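## Task

The cell is paused. Log: plate E01 was delidded at nest N2 and its lid parked on LP3; plate F10 was delidded at N1 with its lid parked on LP4; plate E07 was delidded at N3 with its lid parked on LP1; the dispenser then failed and the run was aborted; auto-recovery reported putting the lid from LP4 onto N2; the watchdog then halted auto-recovery. Get every plate capped with its own lid, seated all the way down, then press CONTINUE. The lids carry no marks, so the log is the only record of which lid belongs to which plate. Plates must finish at their original nests. If what you see disagrees with the log, press CALL instead and leave every plate and lid exactly where it began. Pressing RETRY, CONTINUE or SKIP while the gripper holds any labware, or while any plate at a nest is not seated in it or any lid there is not seated on a plate, fails the task. Results that stay in place only because the robot holds them do not count: release and move the gripper away at the end (resting on the panel housing, on CALL, or on the key this job needs is allowed).

## Robot and tools

Robot: one YAM arm (six revolute joints: waist, shoulder, elbow, wrist pitch, wrist yaw, wrist roll) with a two-finger parallel gripper. Its fingers point along the gripper's +z axis and close along its y axis. The reported hand point (end_effector_position) sits between the finger pads, roughly 1 cm short of the fingertips. Fully open is 0.094 m.

Frame: all poses are in the scene frame. Origin is on the table surface under the arm base, +z up, and +y is to your left when facing along +x. The base may be slightly tilted. The operator panel sits on the +y side. Facing it, keys run left to right: RETRY (white), CONTINUE (green), SKIP (yellow), CALL (blue). The first three are go keys and the job closes as soon as one is pushed down; after CALL it closes once the robot stops. Push a key until it latches. A wrong or premature go key is usually worse than none. Deck labels mark nests (N) and lid parks (LP); their layout has no fixed order, so read them from the cameras.

Row format (used by execute_actions and move): 8 numbers x, y, z, qw, qx, qy, qz, opening. x, y, z are an absolute target position in metres; qw..qz an absolute orientation quaternion, w first, both in the scene frame. opening runs -1 (closed) to +1 (fully open); in between the fingers go to where grip_measured would read that value. To hold something, command roughly 0.03 below the grip_measured seen when the pads touch; a smaller gap holds more gently.

execute_actions(actions): a list of actions run in order. Each action is a table of at most 15 rows, one row per 1/30 s control step; if shorter, its last row repeats to fill 15 steps (0.5 s). Send the quaternion in every row to hold an orientation rather than copying a possibly drifted reported one. Each step the commanded pose is clipped to 70 mm and 16 degrees from the measured pose, so long moves need several actions. An action whose target lies over 0.6 m from the gripper (along any gripper axis) is refused; if the first action fails this, or any action is malformed, nothing runs. An empty list just returns state and images.

move(target, speed, blocking): target is one absolute row as above. The gripper follows a straight path there; speed is 0.002 to 0.5 m/s (default 0.25), turning up to twice that in rad/s; paths last 0.5 to 10 s and stop early after 10 s. The opening is applied at the start. It does not avoid obstacles, may overshoot speed (especially near full reach), and faster contact or a target deeper past contact presses harder. With blocking=false you get a result after 0.5 s; further rows and moves are refused until its end shows, so use wait or stop. The result adds a move: line: done (at rest near target), off_target, moving, held (last step blocked by a check) or fault, plus limits such as paced (pose clipped) or held (some steps blocked; the arm may then jump faster than speed), and distance to target.

wait(seconds): 0 to 10; holds the last command, lets a running move continue, returns early when it ends. stop(): brakes a running move; needs room, fingers keep moving. zoom_image(camera, region): closer view of the latest image of cam_head_left, cam_head_right, cam_high, cam_low or cam_wrist; region [x0, y0, x1, y1] in pixels, (0,0) top-left, at most 504x504. read_manual(section): licence texts only, default "licences". finished_scene(scene): ends scene 1 or 2 irreversibly and reports success; the result then shows the next task.

Results: the state line gives end_effector_position (m) and end_effector_quat_wxyz; it can be off more at long reach. Joint positions / velocities list waist, shoulder, elbow, wrist pitch, wrist yaw, wrist roll (rad, rad/s) and then the pad gap (m, m/s). Ranges: waist -2.618 to 3.054, shoulder 0 to 3.142, elbow 0 to 3.142, wrist pitch -1.571 to 1.571, wrist yaw -1.571 to 1.571, wrist roll -2.094 to 2.094. grip_measured is the finger opening on the command scale (readings may carry a constant error up to about 1 mm). Hand target is the pose the controller is currently driving to. A pose unreachable line means the clearance check (which counts the mount under the base) altered or blocked the command. Step readings list hand positions at some steps; HELD marks steps partly held back. Joint friction can leave the hand up to about 31 mm short, and very small commands may not move it.

Cameras: five 504x504 images per result, in the order cam_head_left, cam_head_right, cam_high, cam_low, cam_wrist (fisheye, follows the hand). Calibrations are approximate.

Avoid: dropping, knocking or pushing anything off the table (that ends the scene), slamming or hard pushes, gripping harder than needed. Holding loads heats motors: MOTOR HOT from 75 °C, a 10 s stop at 90 °C, and at 100 °C the arm goes limp and falls (OVER-TEMPERATURE FAULT).

Each tool is called after ">>>" as name(argument=value, ...) on one line, values as JSON.

## Session

>>> execute_actions(actions=[])

Scene clock: 0.00 s.
end_effector_position=(+0.5758, -0.0612, +0.1950) grip_measured=+1.000 end_effector_quat_wxyz=(+0.296, -0.496, +0.814, +0.068)
Joint positions: [-0.234  2.628  1.823  0.125 -1.263 -0.629  0.094]
Joint velocities: [-0.012  0.017 -0.022 -0.037  0.007 -0.022  0.   ]
Hand target: +0.576, -0.061, +0.195; +0.296, -0.496, +0.814, +0.068

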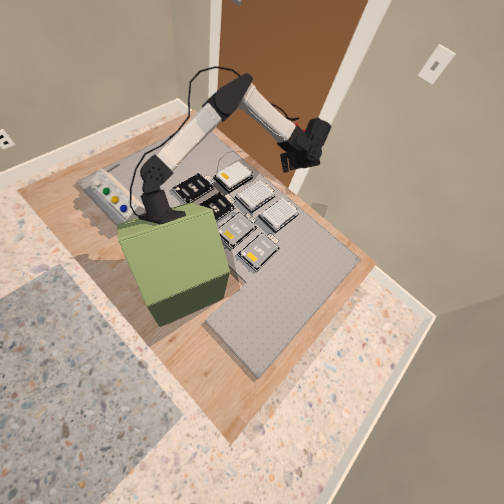

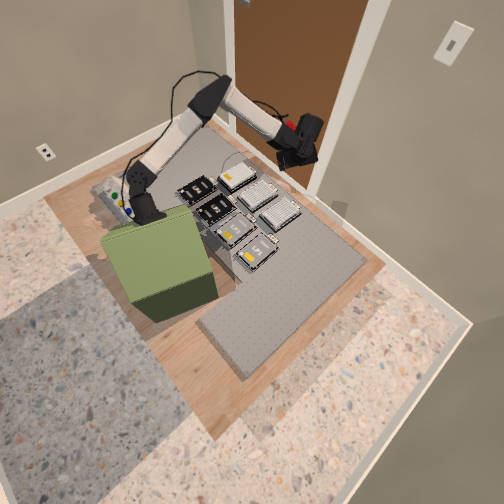

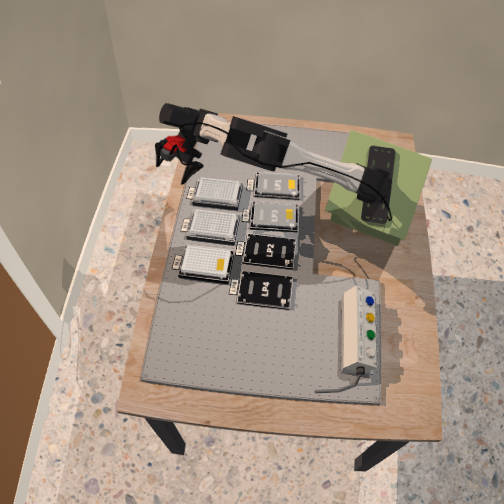

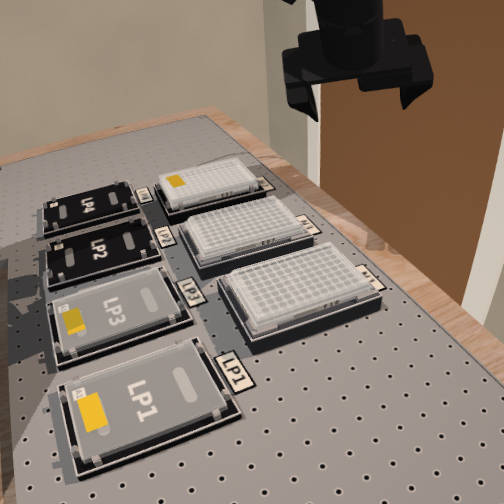

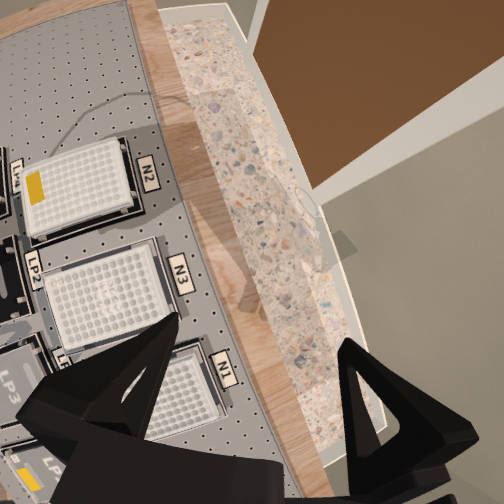

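>>> zoom_image(camera="cam_high", region=[160, 160, 320, 320])

>>> zoom_image(camera="cam_low", region=[130, 140, 400, 360])

>>> zoom_image(camera="cam_wrist", region=[0, 120, 260, 460])

Region (160, 160, 320, 320) of cam_high's 504x504 image, scaled by 3.150, with more detail than that image has.

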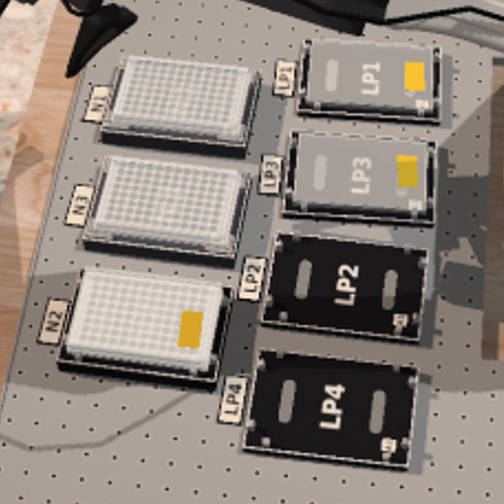

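Region (130, 140, 400, 360) of cam_low's 504x504 image, scaled by 1.867, with more detail than that image has; it fills the top 411 rows of this view, and the rest is white.

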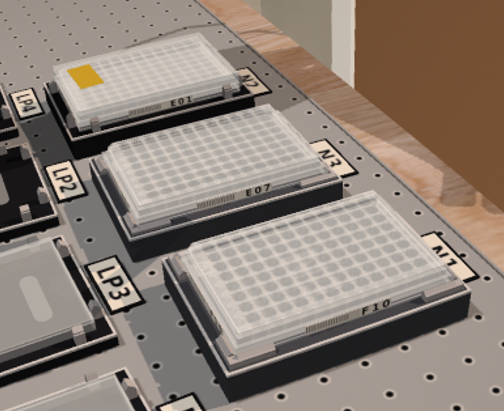

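Region (0, 120, 260, 460) of cam_wrist's 504x504 image, scaled by 1.482, with more detail than that image has; it fills the left 385 columns of this view, and the rest is white.

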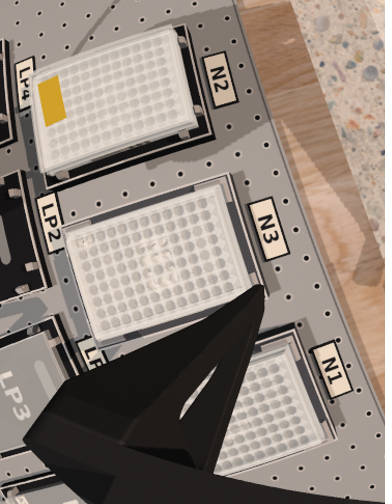

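>>> move(target=[0.40,-0.05,0.22,0,0,1,0,1], speed=0.3)

Scene clock: 7.00 s.
end_effector_position=(+0.4095, -0.0477, +0.2166) grip_measured=+1.000 end_effector_quat_wxyz=(+0.004, -0.020, +1.000, +0.002)
Joint positions: [-0.257  2.236  1.526 -0.916 -0.816 -0.434  0.094]
Joint velocities: [-0.007 -0.002 -0.002 -0.081 -0.022 -0.022  0.   ]
Hand target: +0.400, -0.049, +0.220; -0.002, -0.002, +1.000, +0.001
Off the commanded pose: 0.010 m, 2 deg.
move: done
camera_calibration (this result's frames):
cam_wrist: T_world_to_cam=[[0.217945, -0.975175, -0.0391496, -0.120801], [-0.879016, -0.213568, 0.426285, 0.307712], [-0.424064, -0.0584937, -0.903741, 0.489206], [0, 0, 0, 1]] pos_world=[0.504266, -0.023469, 0.306213]

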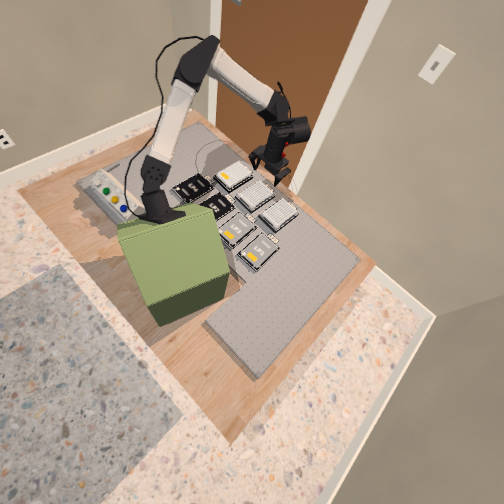

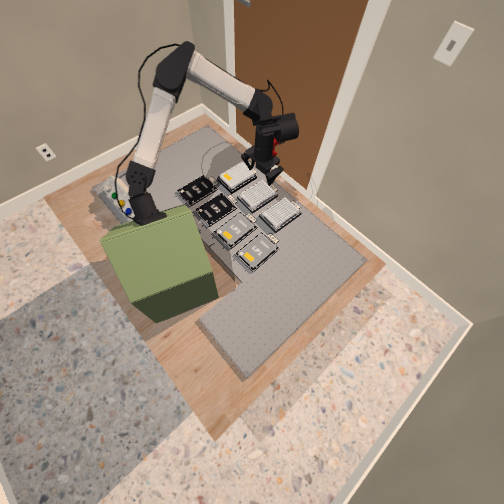

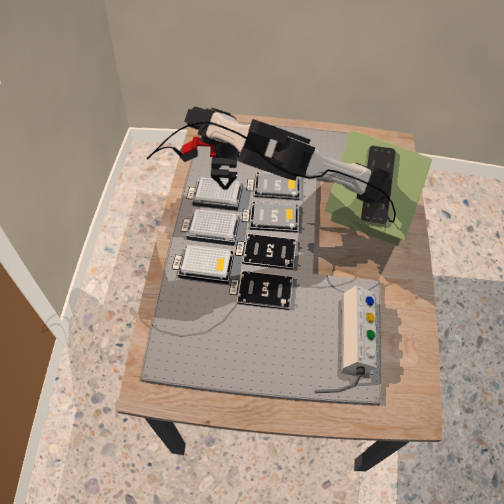

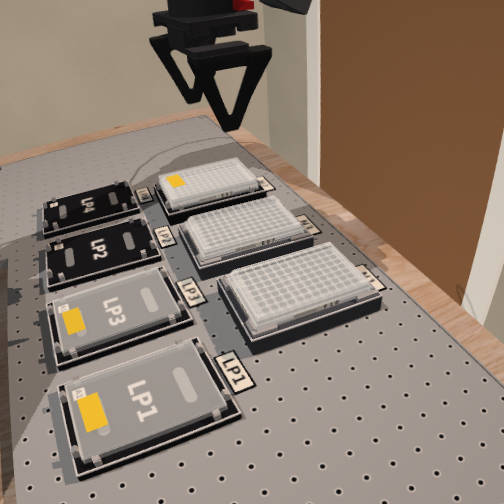

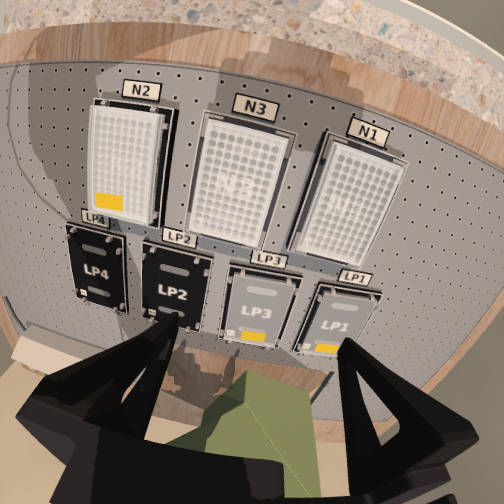

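>>> zoom_image(camera="cam_wrist", region=[60, 70, 420, 370])

Region (60, 70, 420, 370) of cam_wrist's 504x504 image, scaled by 1.400, with more detail than that image has.

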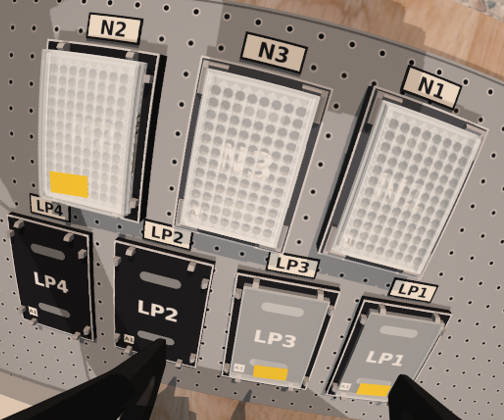

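>>> zoom_image(camera="cam_high", region=[170, 170, 310, 310])

>>> zoom_image(camera="cam_low", region=[30, 150, 270, 390])

Region (170, 170, 310, 310) of cam_high's 504x504 image, scaled by 3.600, with more detail than that image has.

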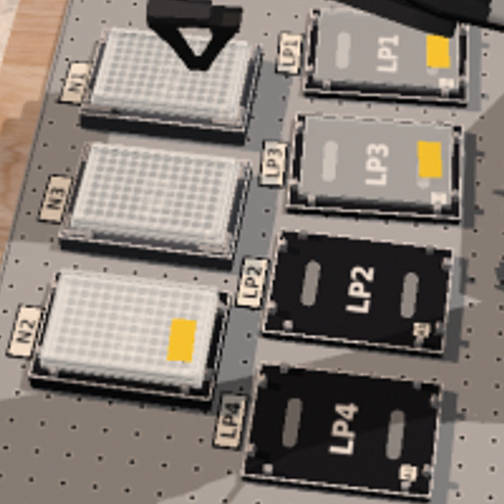

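Region (30, 150, 270, 390) of cam_low's 504x504 image, scaled by 2.100, with more detail than that image has.

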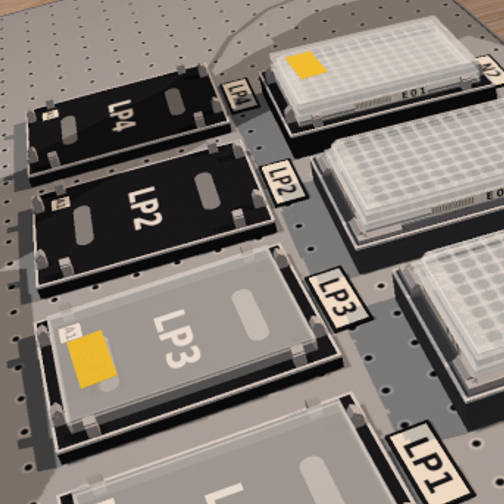

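>>> zoom_image(camera="cam_wrist", region=[60, 80, 240, 260])

>>> zoom_image(camera="cam_wrist", region=[180, 100, 420, 280])

>>> zoom_image(camera="cam_wrist", region=[200, 240, 400, 380])

Region (60, 80, 240, 260) of cam_wrist's 504x504 image, scaled by 2.800, with more detail than that image has.

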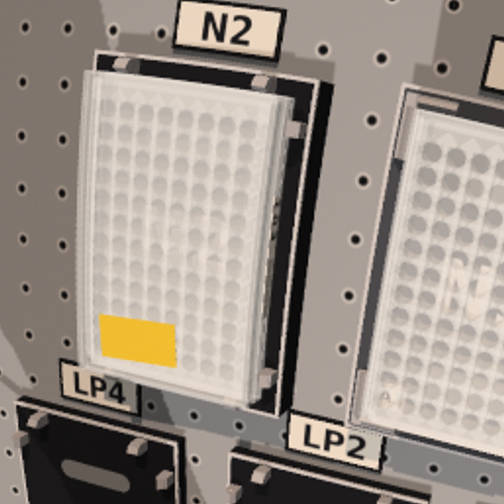

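Region (180, 100, 420, 280) of cam_wrist's 504x504 image, scaled by 2.100, with more detail than that image has; it fills the top 378 rows of this view, and the rest is white.

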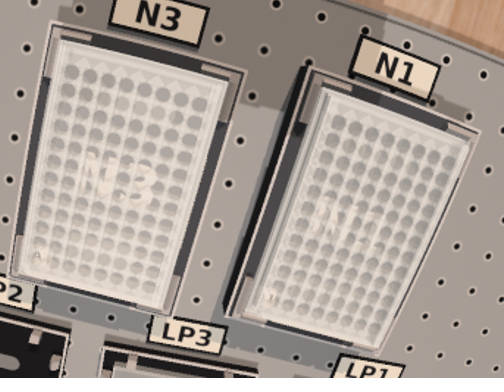

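Region (200, 240, 400, 380) of cam_wrist's 504x504 image, scaled by 2.520, with more detail than that image has; it fills the top 353 rows of this view, and the rest is white.

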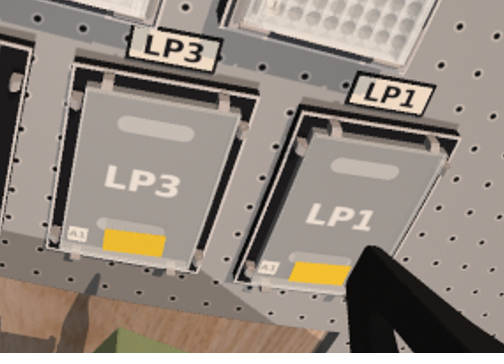

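>>> move(target=[0.447,0.125,0.14,0,0,1,0,1], speed=0.3)

Scene clock: 15.17 s.
end_effector_position=(+0.4358, +0.1172, +0.1322) grip_measured=+1.000 end_effector_quat_wxyz=(-0.018, +0.012, +1.000, -0.000)
Joint positions: [ 0.181  2.084  1.536 -0.7   -0.745  0.201  0.094]
Joint velocities: [-0.007  0.007 -0.012  0.007 -0.022 -0.051  0.   ]
Hand target: +0.448, +0.125, +0.140; +0.001, -0.000, +1.000, -0.001
Off the commanded pose: 0.016 m, 2 deg.
move: off_target
camera_calibration (this result's frames):
cam_wrist: T_world_to_cam=[[0.154233, -0.987155, -0.0416777, 0.0604481], [-0.870823, -0.155743, 0.466273, 0.386412], [-0.466775, -0.0356206, -0.883658, 0.447005], [0, 0, 0, 1]] pos_world=[0.535825, 0.135775, 0.217345]

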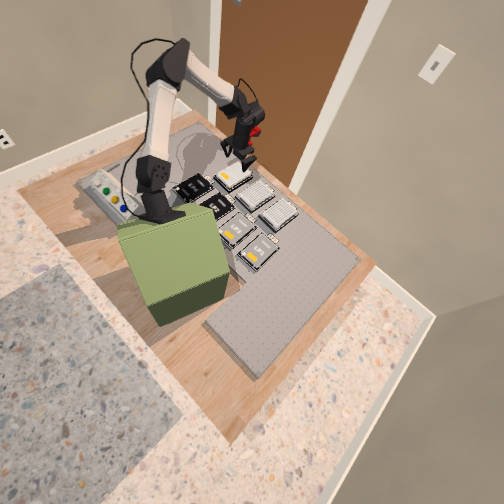

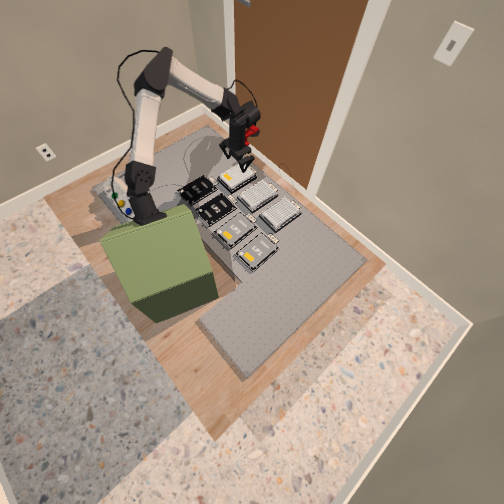

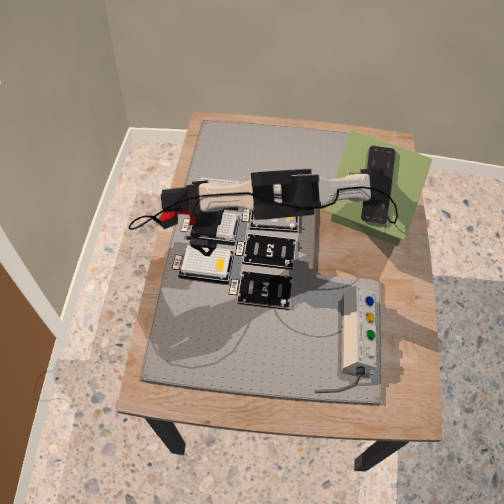

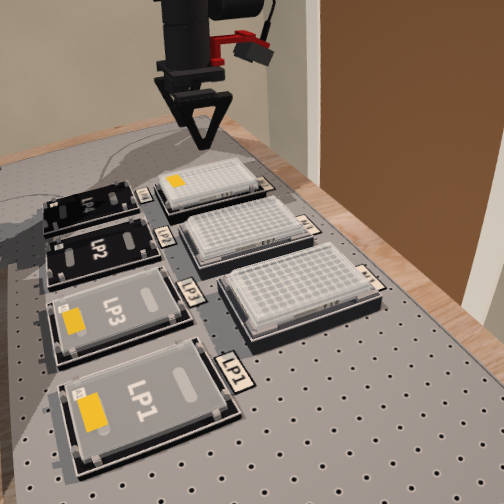

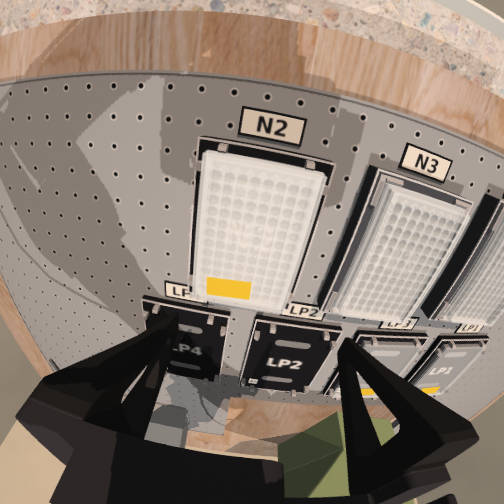

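>>> zoom_image(camera="cam_wrist", region=[130, 120, 390, 380])

Region (130, 120, 390, 380) of cam_wrist's 504x504 image, scaled by 1.938, with more detail than that image has.

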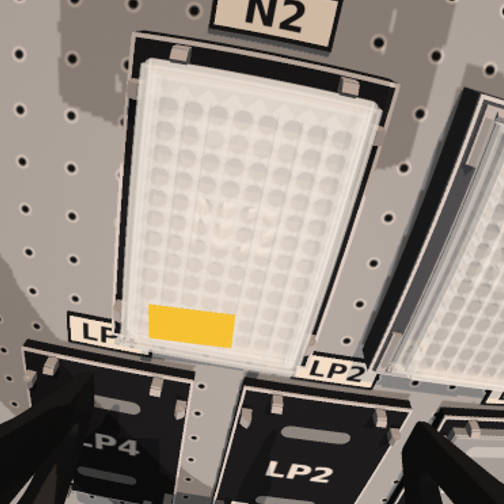

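>>> move(target=[0.452,0.134,0.085,0,0,1,0,1], speed=0.15)

>>> zoom_image(camera="cam_low", region=[130, 110, 300, 250])

Scene clock: 18.77 s.
end_effector_position=(+0.4409, +0.1285, +0.0871) grip_measured=+1.000 end_effector_quat_wxyz=(-0.011, +0.010, +1.000, -0.001)
Joint positions: [ 0.271  2.151  1.536 -0.541 -0.707  0.321  0.094]
Joint velocities: [ 0.002  0.002 -0.007 -0.007  0.022 -0.081  0.   ]
Hand target: +0.452, +0.134, +0.085; +0.001, +0.000, +1.000, -0.000
Off the commanded pose: 0.013 m, 2 deg.
move: off_target
camera_calibration (this result's frames):
cam_wrist: T_world_to_cam=[[0.159217, -0.986543, -0.0371911, 0.0662996], [-0.876747, -0.158614, 0.454045, 0.417638], [-0.453834, -0.0396845, -0.890202, 0.405239], [0, 0, 0, 1]] pos_world=[0.539518, 0.147732, 0.173584]

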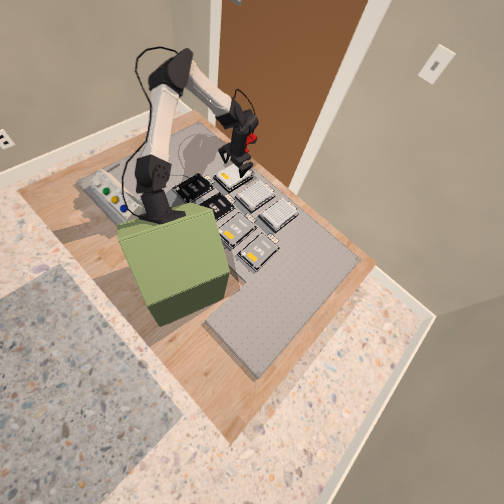

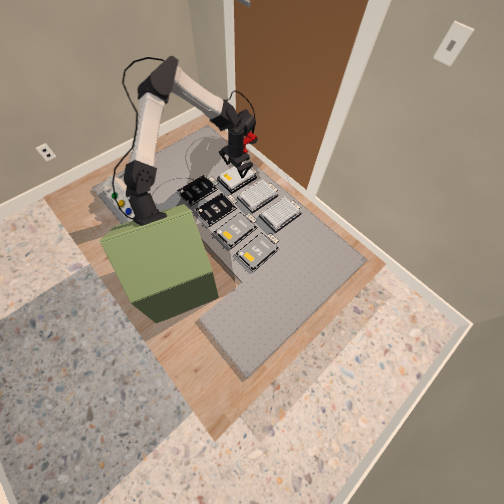

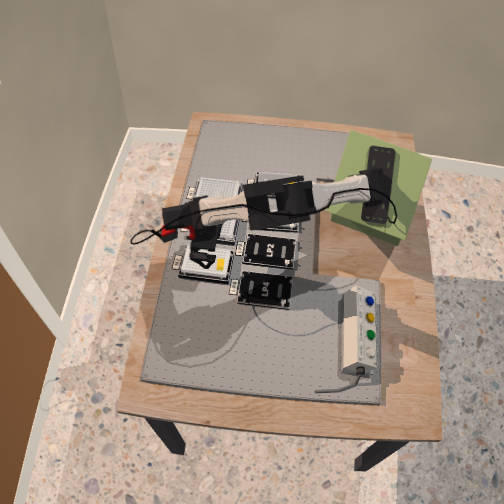

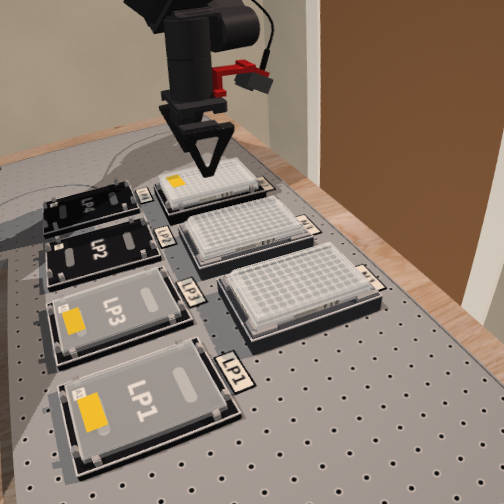

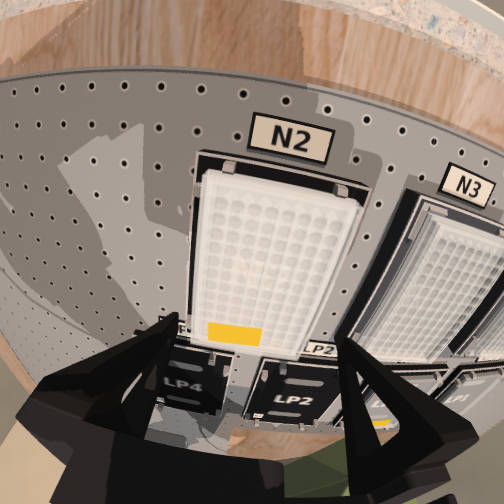

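Region (130, 110, 300, 250) of cam_low's 504x504 image, scaled by 2.965, with more detail than that image has; it fills the top 415 rows of this view, and the rest is white.

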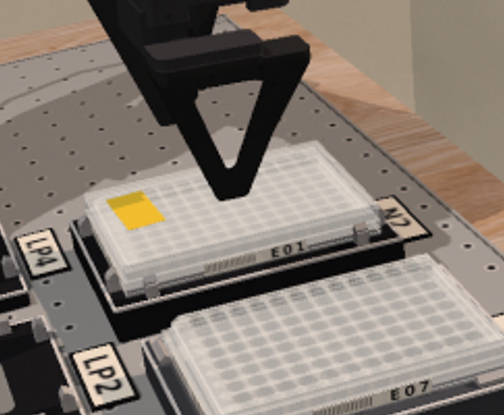

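>>> zoom_image(camera="cam_wrist", region=[150, 130, 410, 390])

Region (150, 130, 410, 390) of cam_wrist's 504x504 image, scaled by 1.938, with more detail than that image has.

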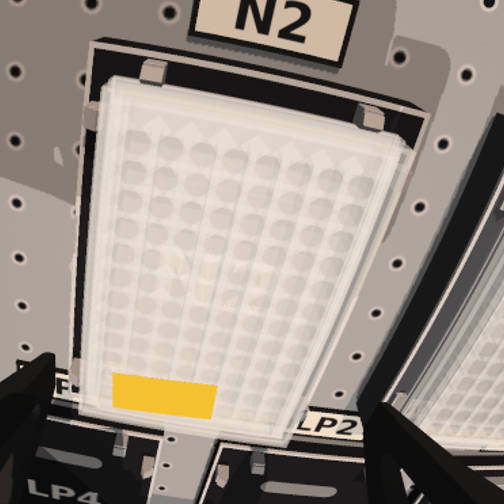

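>>> execute_actions(actions=[[[0.458,0.138,0.078,0,0.012,1,0,1]],[[0.458,0.138,0.075,0,0.012,1,0,1]]])

Scene clock: 21.17 s.
end_effector_position=(+0.4552, +0.1350, +0.0860) grip_measured=+1.000 end_effector_quat_wxyz=(+0.002, +0.018, +1.000, +0.000)
Joint positions: [ 0.277  2.171  1.588 -0.534 -0.699  0.366  0.094]
Joint velocities: [-0.002 -0.002  0.007 -0.022 -0.037  0.007  0.   ]
Hand target: +0.458, +0.138, +0.075; +0.000, +0.012, +1.000, +0.000
Off the commanded pose: 0.012 m, 1 deg.
Step readings (end_effector_position; steps 1 to 15: 1st action; 16 to 30: 2nd action):
0: (+0.4413, +0.1285, +0.0871)
1: (+0.4426, +0.1290, +0.0870)
2: (+0.4458, +0.1299, +0.0864)
4: (+0.4513, +0.1322, +0.0858)
8: (+0.4547, +0.1353, +0.0861)
15: (+0.4546, +0.1353, +0.0860)
16: (+0.4547, +0.1352, +0.0860)
17: (+0.4548, +0.1352, +0.0860)
19: (+0.4550, +0.1351, +0.0860)
23: (+0.4551, +0.1351, +0.0860)
30: end_effector_position above
camera_calibration (this result's frames):
cam_wrist: T_world_to_cam=[[0.143865, -0.988949, -0.0358303, 0.0776245], [-0.890739, -0.145183, 0.430703, 0.438289], [-0.431145, -0.0300474, -0.901782, 0.400439], [0, 0, 0, 1]] pos_world=[0.551881, 0.152431, 0.175118]

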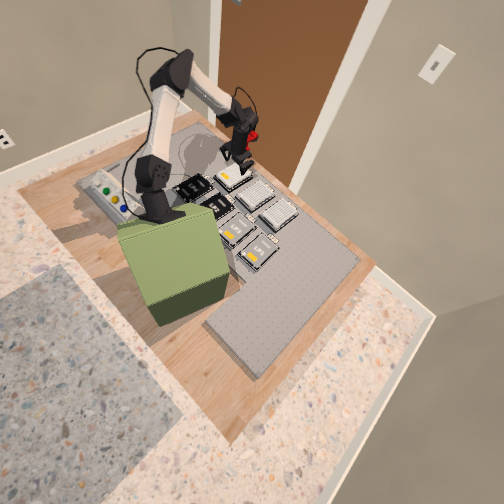

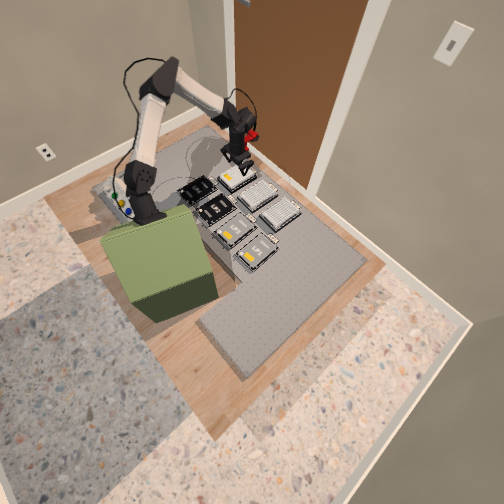

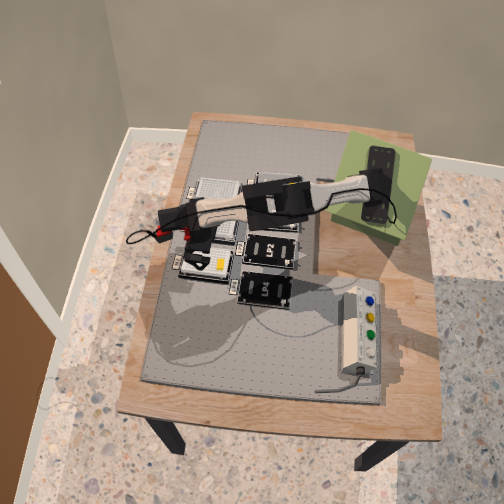

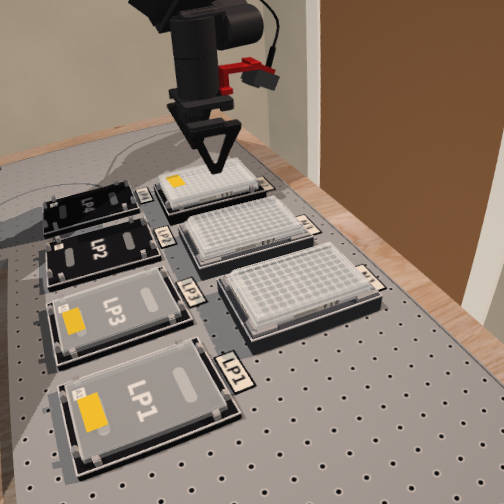

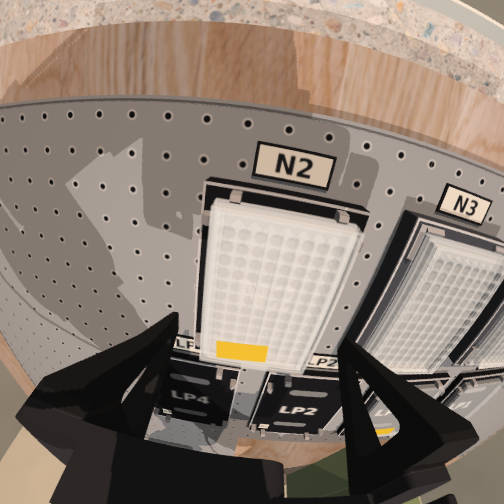

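>>> execute_actions(actions=[[[0.451,0.132,0.080,0,0.012,1,0,1],[0.451,0.132,0.077,0,0.012,1,0,1],[0.451,0.132,0.074,0,0.012,1,0,1],[0.451,0.132,0.071,0,0.012,1,0,1],[0.451,0.132,0.068,0,0.012,1,0,1],[0.451,0.132,0.065,0,0.012,1,0,1],[0.451,0.132,0.062,0,0.012,1,0,1]],[[0.451,0.132,0.062,0,0.012,1,0,1]]])

>>> zoom_image(camera="cam_wrist", region=[130, 160, 410, 440])

Scene clock: 22.67 s.
end_effector_position=(+0.4597, +0.1386, +0.0736) grip_measured=+1.000 end_effector_quat_wxyz=(+0.011, +0.005, +1.000, +0.005)
Joint positions: [ 0.297  2.193  1.588 -0.471 -0.693  0.38   0.094]
Joint velocities: [ 0.007 -0.022  0.017  0.007 -0.022  0.007  0.   ]
Hand target: +0.451, +0.132, +0.062; -0.000, +0.012, +1.000, -0.000
Off the commanded pose: 0.016 m, 2 deg.
Step readings (end_effector_position; steps 1 to 15: 1st action; 16 to 30: 2nd action):
0: (+0.4552, +0.1350, +0.0860)
1: (+0.4554, +0.1351, +0.0860)
2: (+0.4560, +0.1353, +0.0860)
4: (+0.4578, +0.1359, +0.0860)
8: (+0.4609, +0.1384, +0.0823)
15: (+0.4586, +0.1383, +0.0736)
16: (+0.4587, +0.1382, +0.0736)
17: (+0.4589, +0.1383, +0.0736)
19: (+0.4593, +0.1385, +0.0736)
23: (+0.4595, +0.1385, +0.0736)
30: end_effector_position above
camera_calibration (this result's frames):
cam_wrist: T_world_to_cam=[[0.170988, -0.98436, -0.0424164, 0.0673884], [-0.894157, -0.173112, 0.412934, 0.45486], [-0.413819, -0.0326797, -0.909773, 0.384279], [0, 0, 0, 1]] pos_world=[0.554216, 0.157634, 0.164638]

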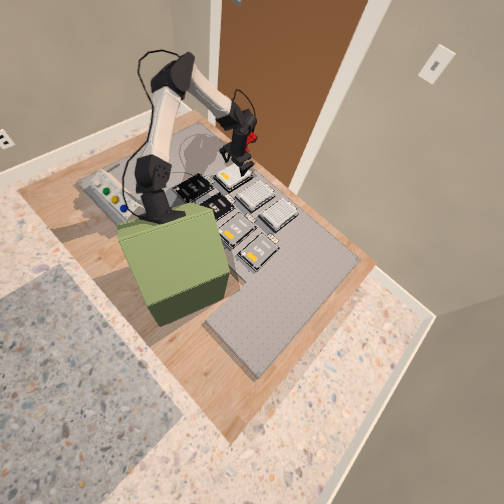

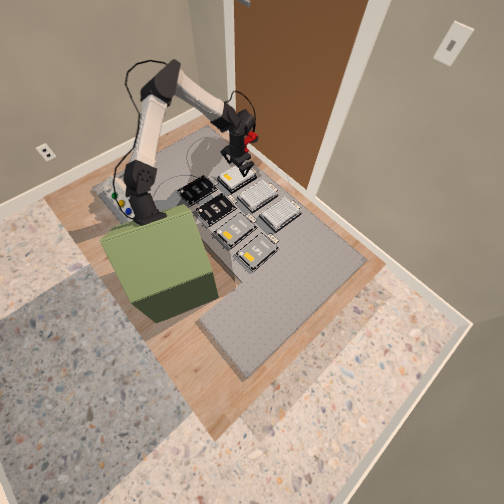

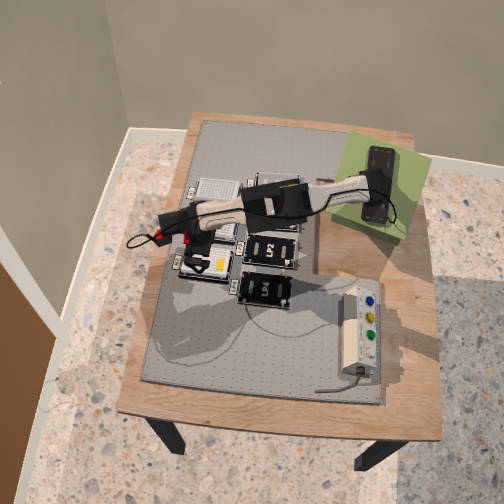

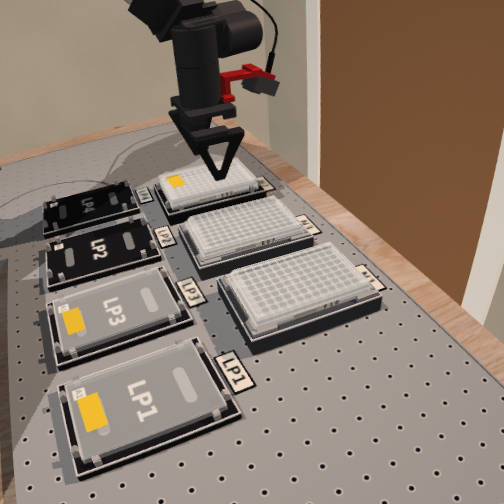

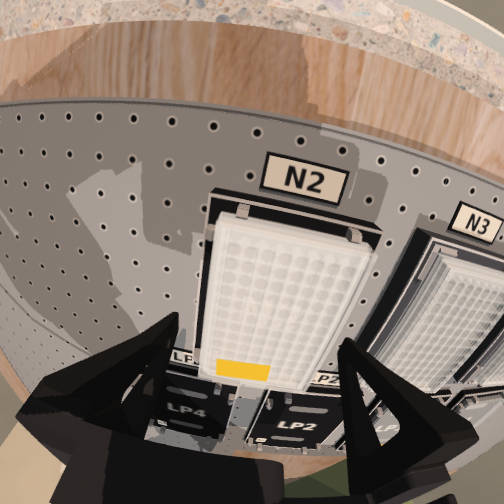

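Region (130, 160, 410, 440) of cam_wrist's 504x504 image, scaled by 1.800, with more detail than that image has.

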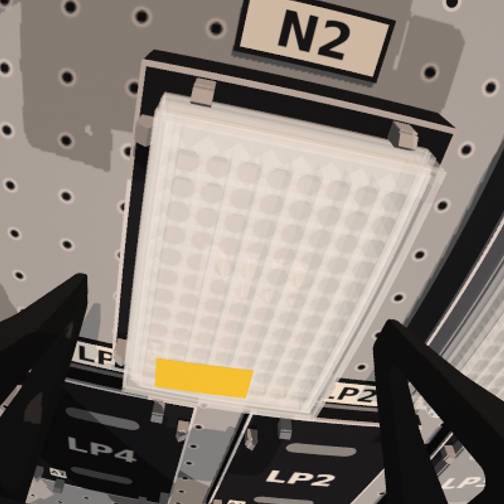

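>>> execute_actions(actions=[[[0.447,0.126,0.066,0,0.012,1,0,1]],[[0.447,0.126,0.066,0,0.012,1,0,1]]])

Scene clock: 24.27 s.
end_effector_position=(+0.4545, +0.1343, +0.0709) grip_measured=+1.000 end_effector_quat_wxyz=(+0.007, +0.008, +1.000, +0.004)
Joint positions: [ 0.297  2.193  1.568 -0.463 -0.693  0.379  0.094]
Joint velocities: [ 0.022  0.002 -0.007  0.037 -0.022 -0.007  0.   ]
Hand target: +0.447, +0.126, +0.066; -0.000, +0.012, +1.000, -0.000
Off the commanded pose: 0.012 m, 1 deg.
Step readings (end_effector_position; steps 1 to 15: 1st action; 16 to 30: 2nd action):
0: (+0.4597, +0.1386, +0.0736)
1: (+0.4595, +0.1382, +0.0733)
2: (+0.4588, +0.1375, +0.0728)
4: (+0.4562, +0.1356, +0.0717)
8: (+0.4543, +0.1342, +0.0709)
15: (+0.4545, +0.1343, +0.0709)
16: (+0.4545, +0.1343, +0.0709)
17: (+0.4545, +0.1343, +0.0709)
19: (+0.4545, +0.1343, +0.0709)
23: (+0.4545, +0.1343, +0.0709)
30: end_effector_position above
camera_calibration (this result's frames):
cam_wrist: T_world_to_cam=[[0.164083, -0.985607, -0.0406952, 0.0671613], [-0.891601, -0.165831, 0.421364, 0.447877], [-0.422047, -0.0328546, -0.905978, 0.383061], [0, 0, 0, 1]] pos_world=[0.549977, 0.153052, 0.161059]

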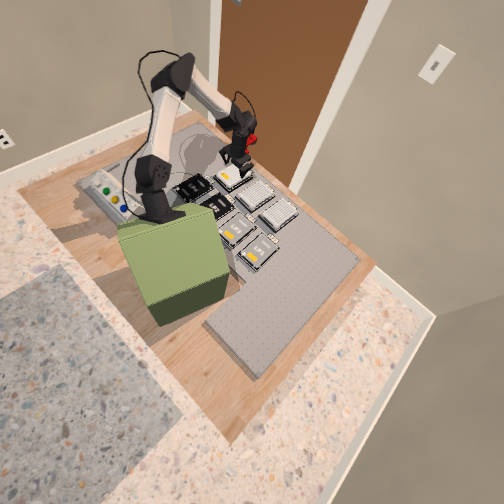

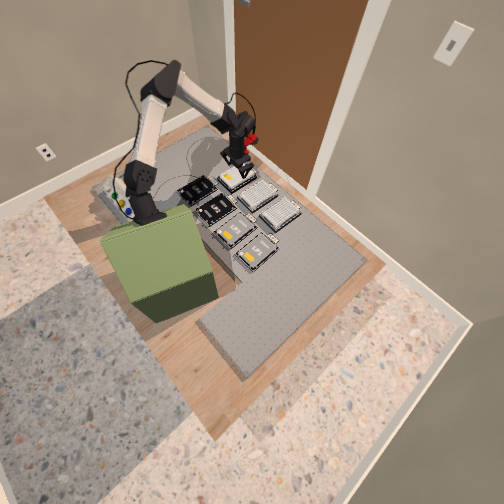

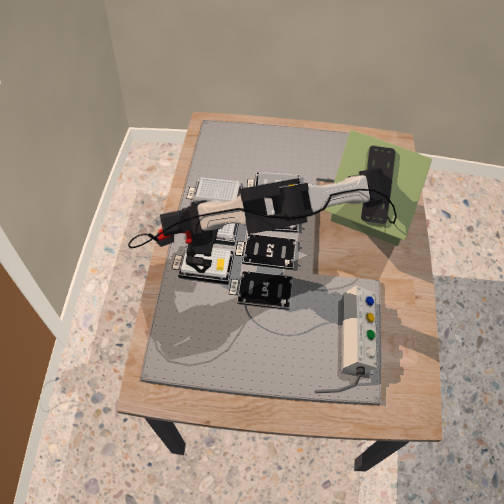

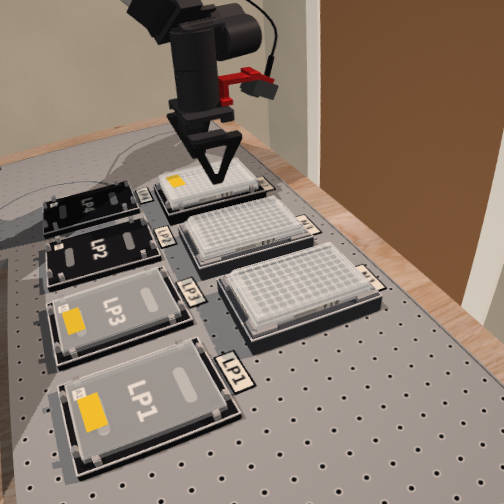

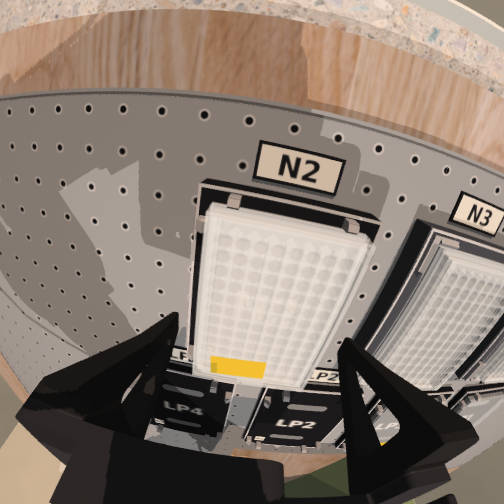

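>>> execute_actions(actions=[[[0.445,0.121,0.063,0,0.012,1,0,1],[0.445,0.121,0.060,0,0.012,1,0,1],[0.445,0.121,0.057,0,0.012,1,0,1]],[[0.445,0.121,0.057,0,0.012,1,0,1]]])

Scene clock: 26.00 s.
end_effector_position=(+0.4568, +0.1337, +0.0693) grip_measured=+1.000 end_effector_quat_wxyz=(+0.015, +0.001, +1.000, +0.007)
Joint positions: [ 0.297  2.193  1.554 -0.427 -0.693  0.378  0.094]
Joint velocities: [-0.012 -0.012 -0.002 -0.051 -0.037  0.037  0.   ]
Hand target: +0.445, +0.121, +0.057; -0.000, +0.012, +1.000, -0.000
Off the commanded pose: 0.021 m, 2 deg.
Step readings (end_effector_position; steps 1 to 15: 1st action; 16 to 30: 2nd action):
0: (+0.4545, +0.1343, +0.0709)
1: (+0.4544, +0.1340, +0.0707)
2: (+0.4545, +0.1337, +0.0703)
4: (+0.4540, +0.1329, +0.0695)
8: (+0.4550, +0.1330, +0.0692)
15: (+0.4564, +0.1336, +0.0693)
16: (+0.4565, +0.1336, +0.0693)
17: (+0.4566, +0.1336, +0.0693)
19: (+0.4567, +0.1336, +0.0693)
23: (+0.4568, +0.1337, +0.0693)
30: end_effector_position above
camera_calibration (this result's frames):
cam_wrist: T_world_to_cam=[[0.179392, -0.982807, -0.0436861, 0.0589568], [-0.895646, -0.181531, 0.406035, 0.455525], [-0.406984, -0.033712, -0.912813, 0.376228], [0, 0, 0, 1]] pos_world=[0.550532, 0.153318, 0.161043]

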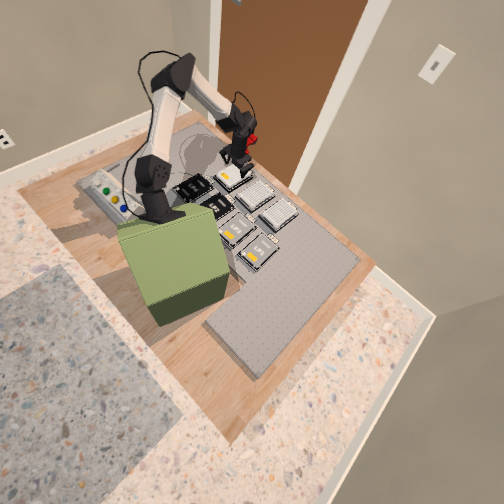

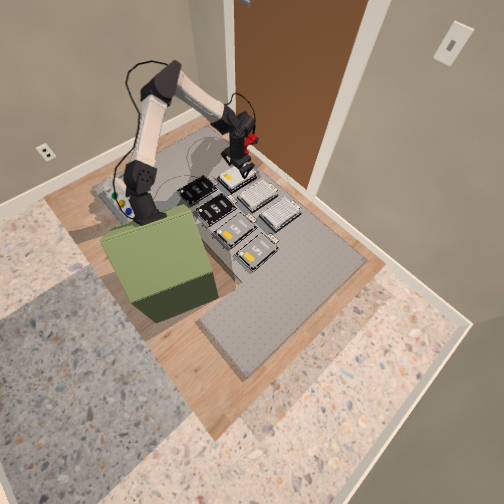

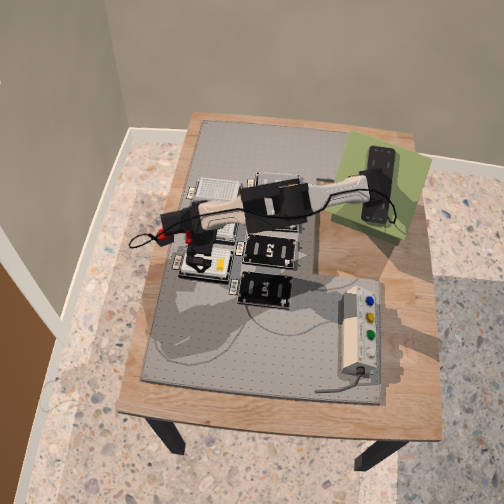

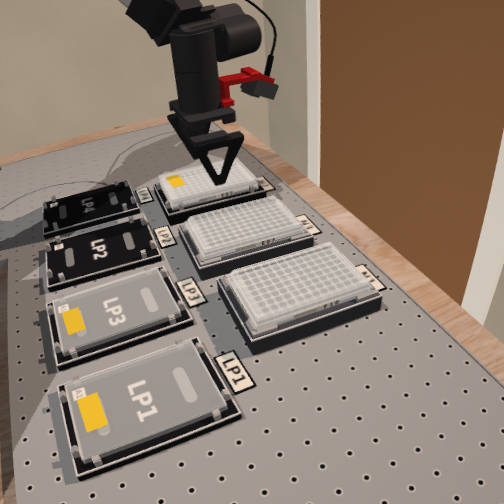

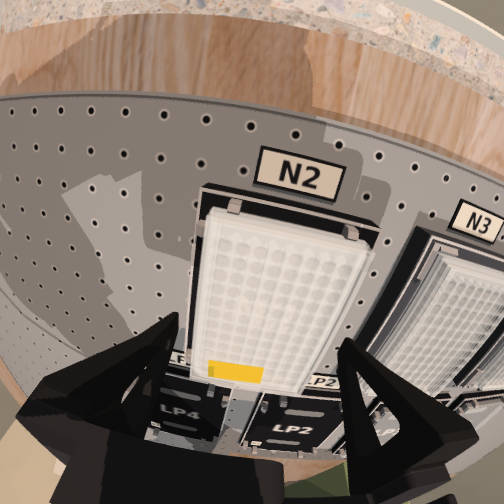

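>>> execute_actions(actions=[[[0.447,0.119,0.055,0,0.012,1,0,1]]])

Scene clock: 32.50 s.
end_effector_position=(+0.4541, +0.1277, +0.0636) grip_measured=+1.000 end_effector_quat_wxyz=(+0.009, +0.006, +1.000, +0.004)
Joint positions: [ 0.297  2.211  1.554 -0.425 -0.693  0.378  0.094]
Joint velocities: [ 0.002  0.002 -0.007 -0.051  0.007 -0.022  0.   ]
Hand target: +0.447, +0.119, +0.055; -0.000, +0.012, +1.000, -0.000
Off the commanded pose: 0.014 m, 1 deg.
Step readings (end_effector_position):
0: (+0.4568, +0.1337, +0.0693)
1: (+0.4567, +0.1333, +0.0689)
2: (+0.4567, +0.1329, +0.0685)
4: (+0.4559, +0.1311, +0.0667)
8: (+0.4544, +0.1281, +0.0640)
15: end_effector_position above
camera_calibration (this result's frames):
cam_wrist: T_world_to_cam=[[0.1691, -0.984721, -0.0415898, 0.0580945], [-0.892746, -0.170913, 0.416885, 0.451013], [-0.417623, -0.0333662, -0.908007, 0.37424], [0, 0, 0, 1]] pos_world=[0.549108, 0.146778, 0.154209]

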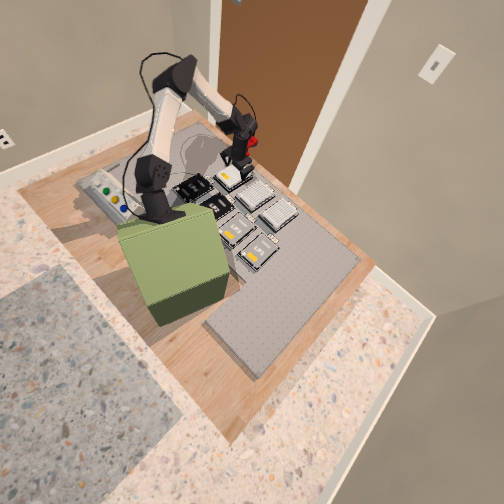

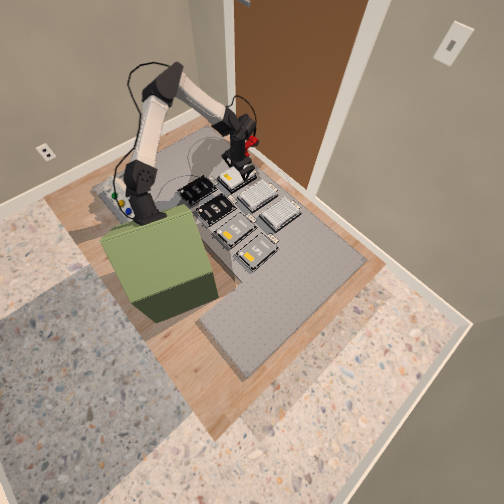

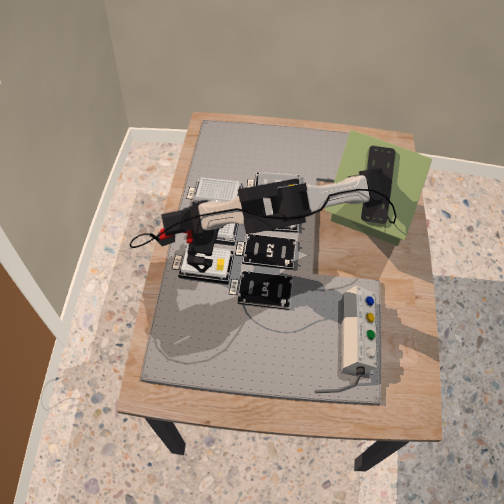

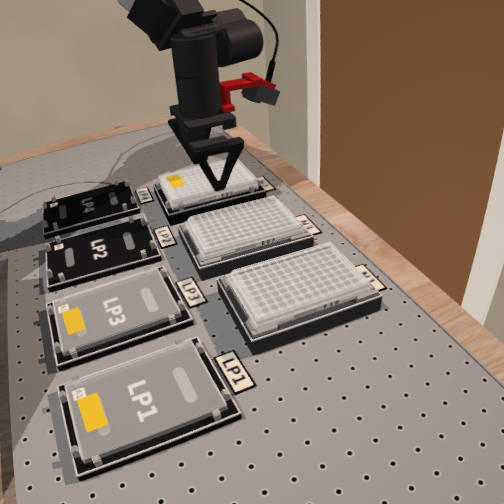

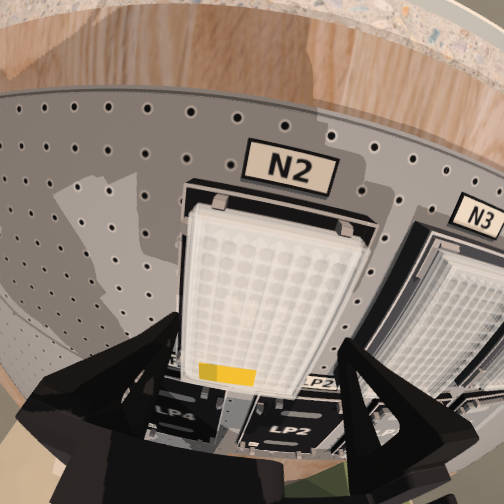

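>>> zoom_image(camera="cam_wrist", region=[140, 260, 380, 420])

Region (140, 260, 380, 420) of cam_wrist's 504x504 image, scaled by 2.100, with more detail than that image has.

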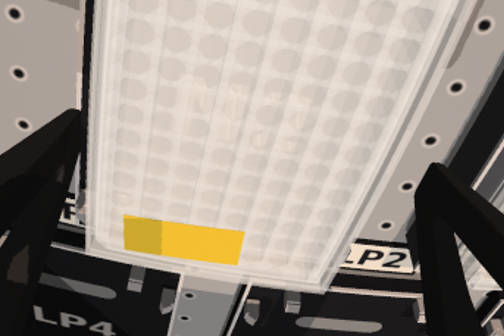

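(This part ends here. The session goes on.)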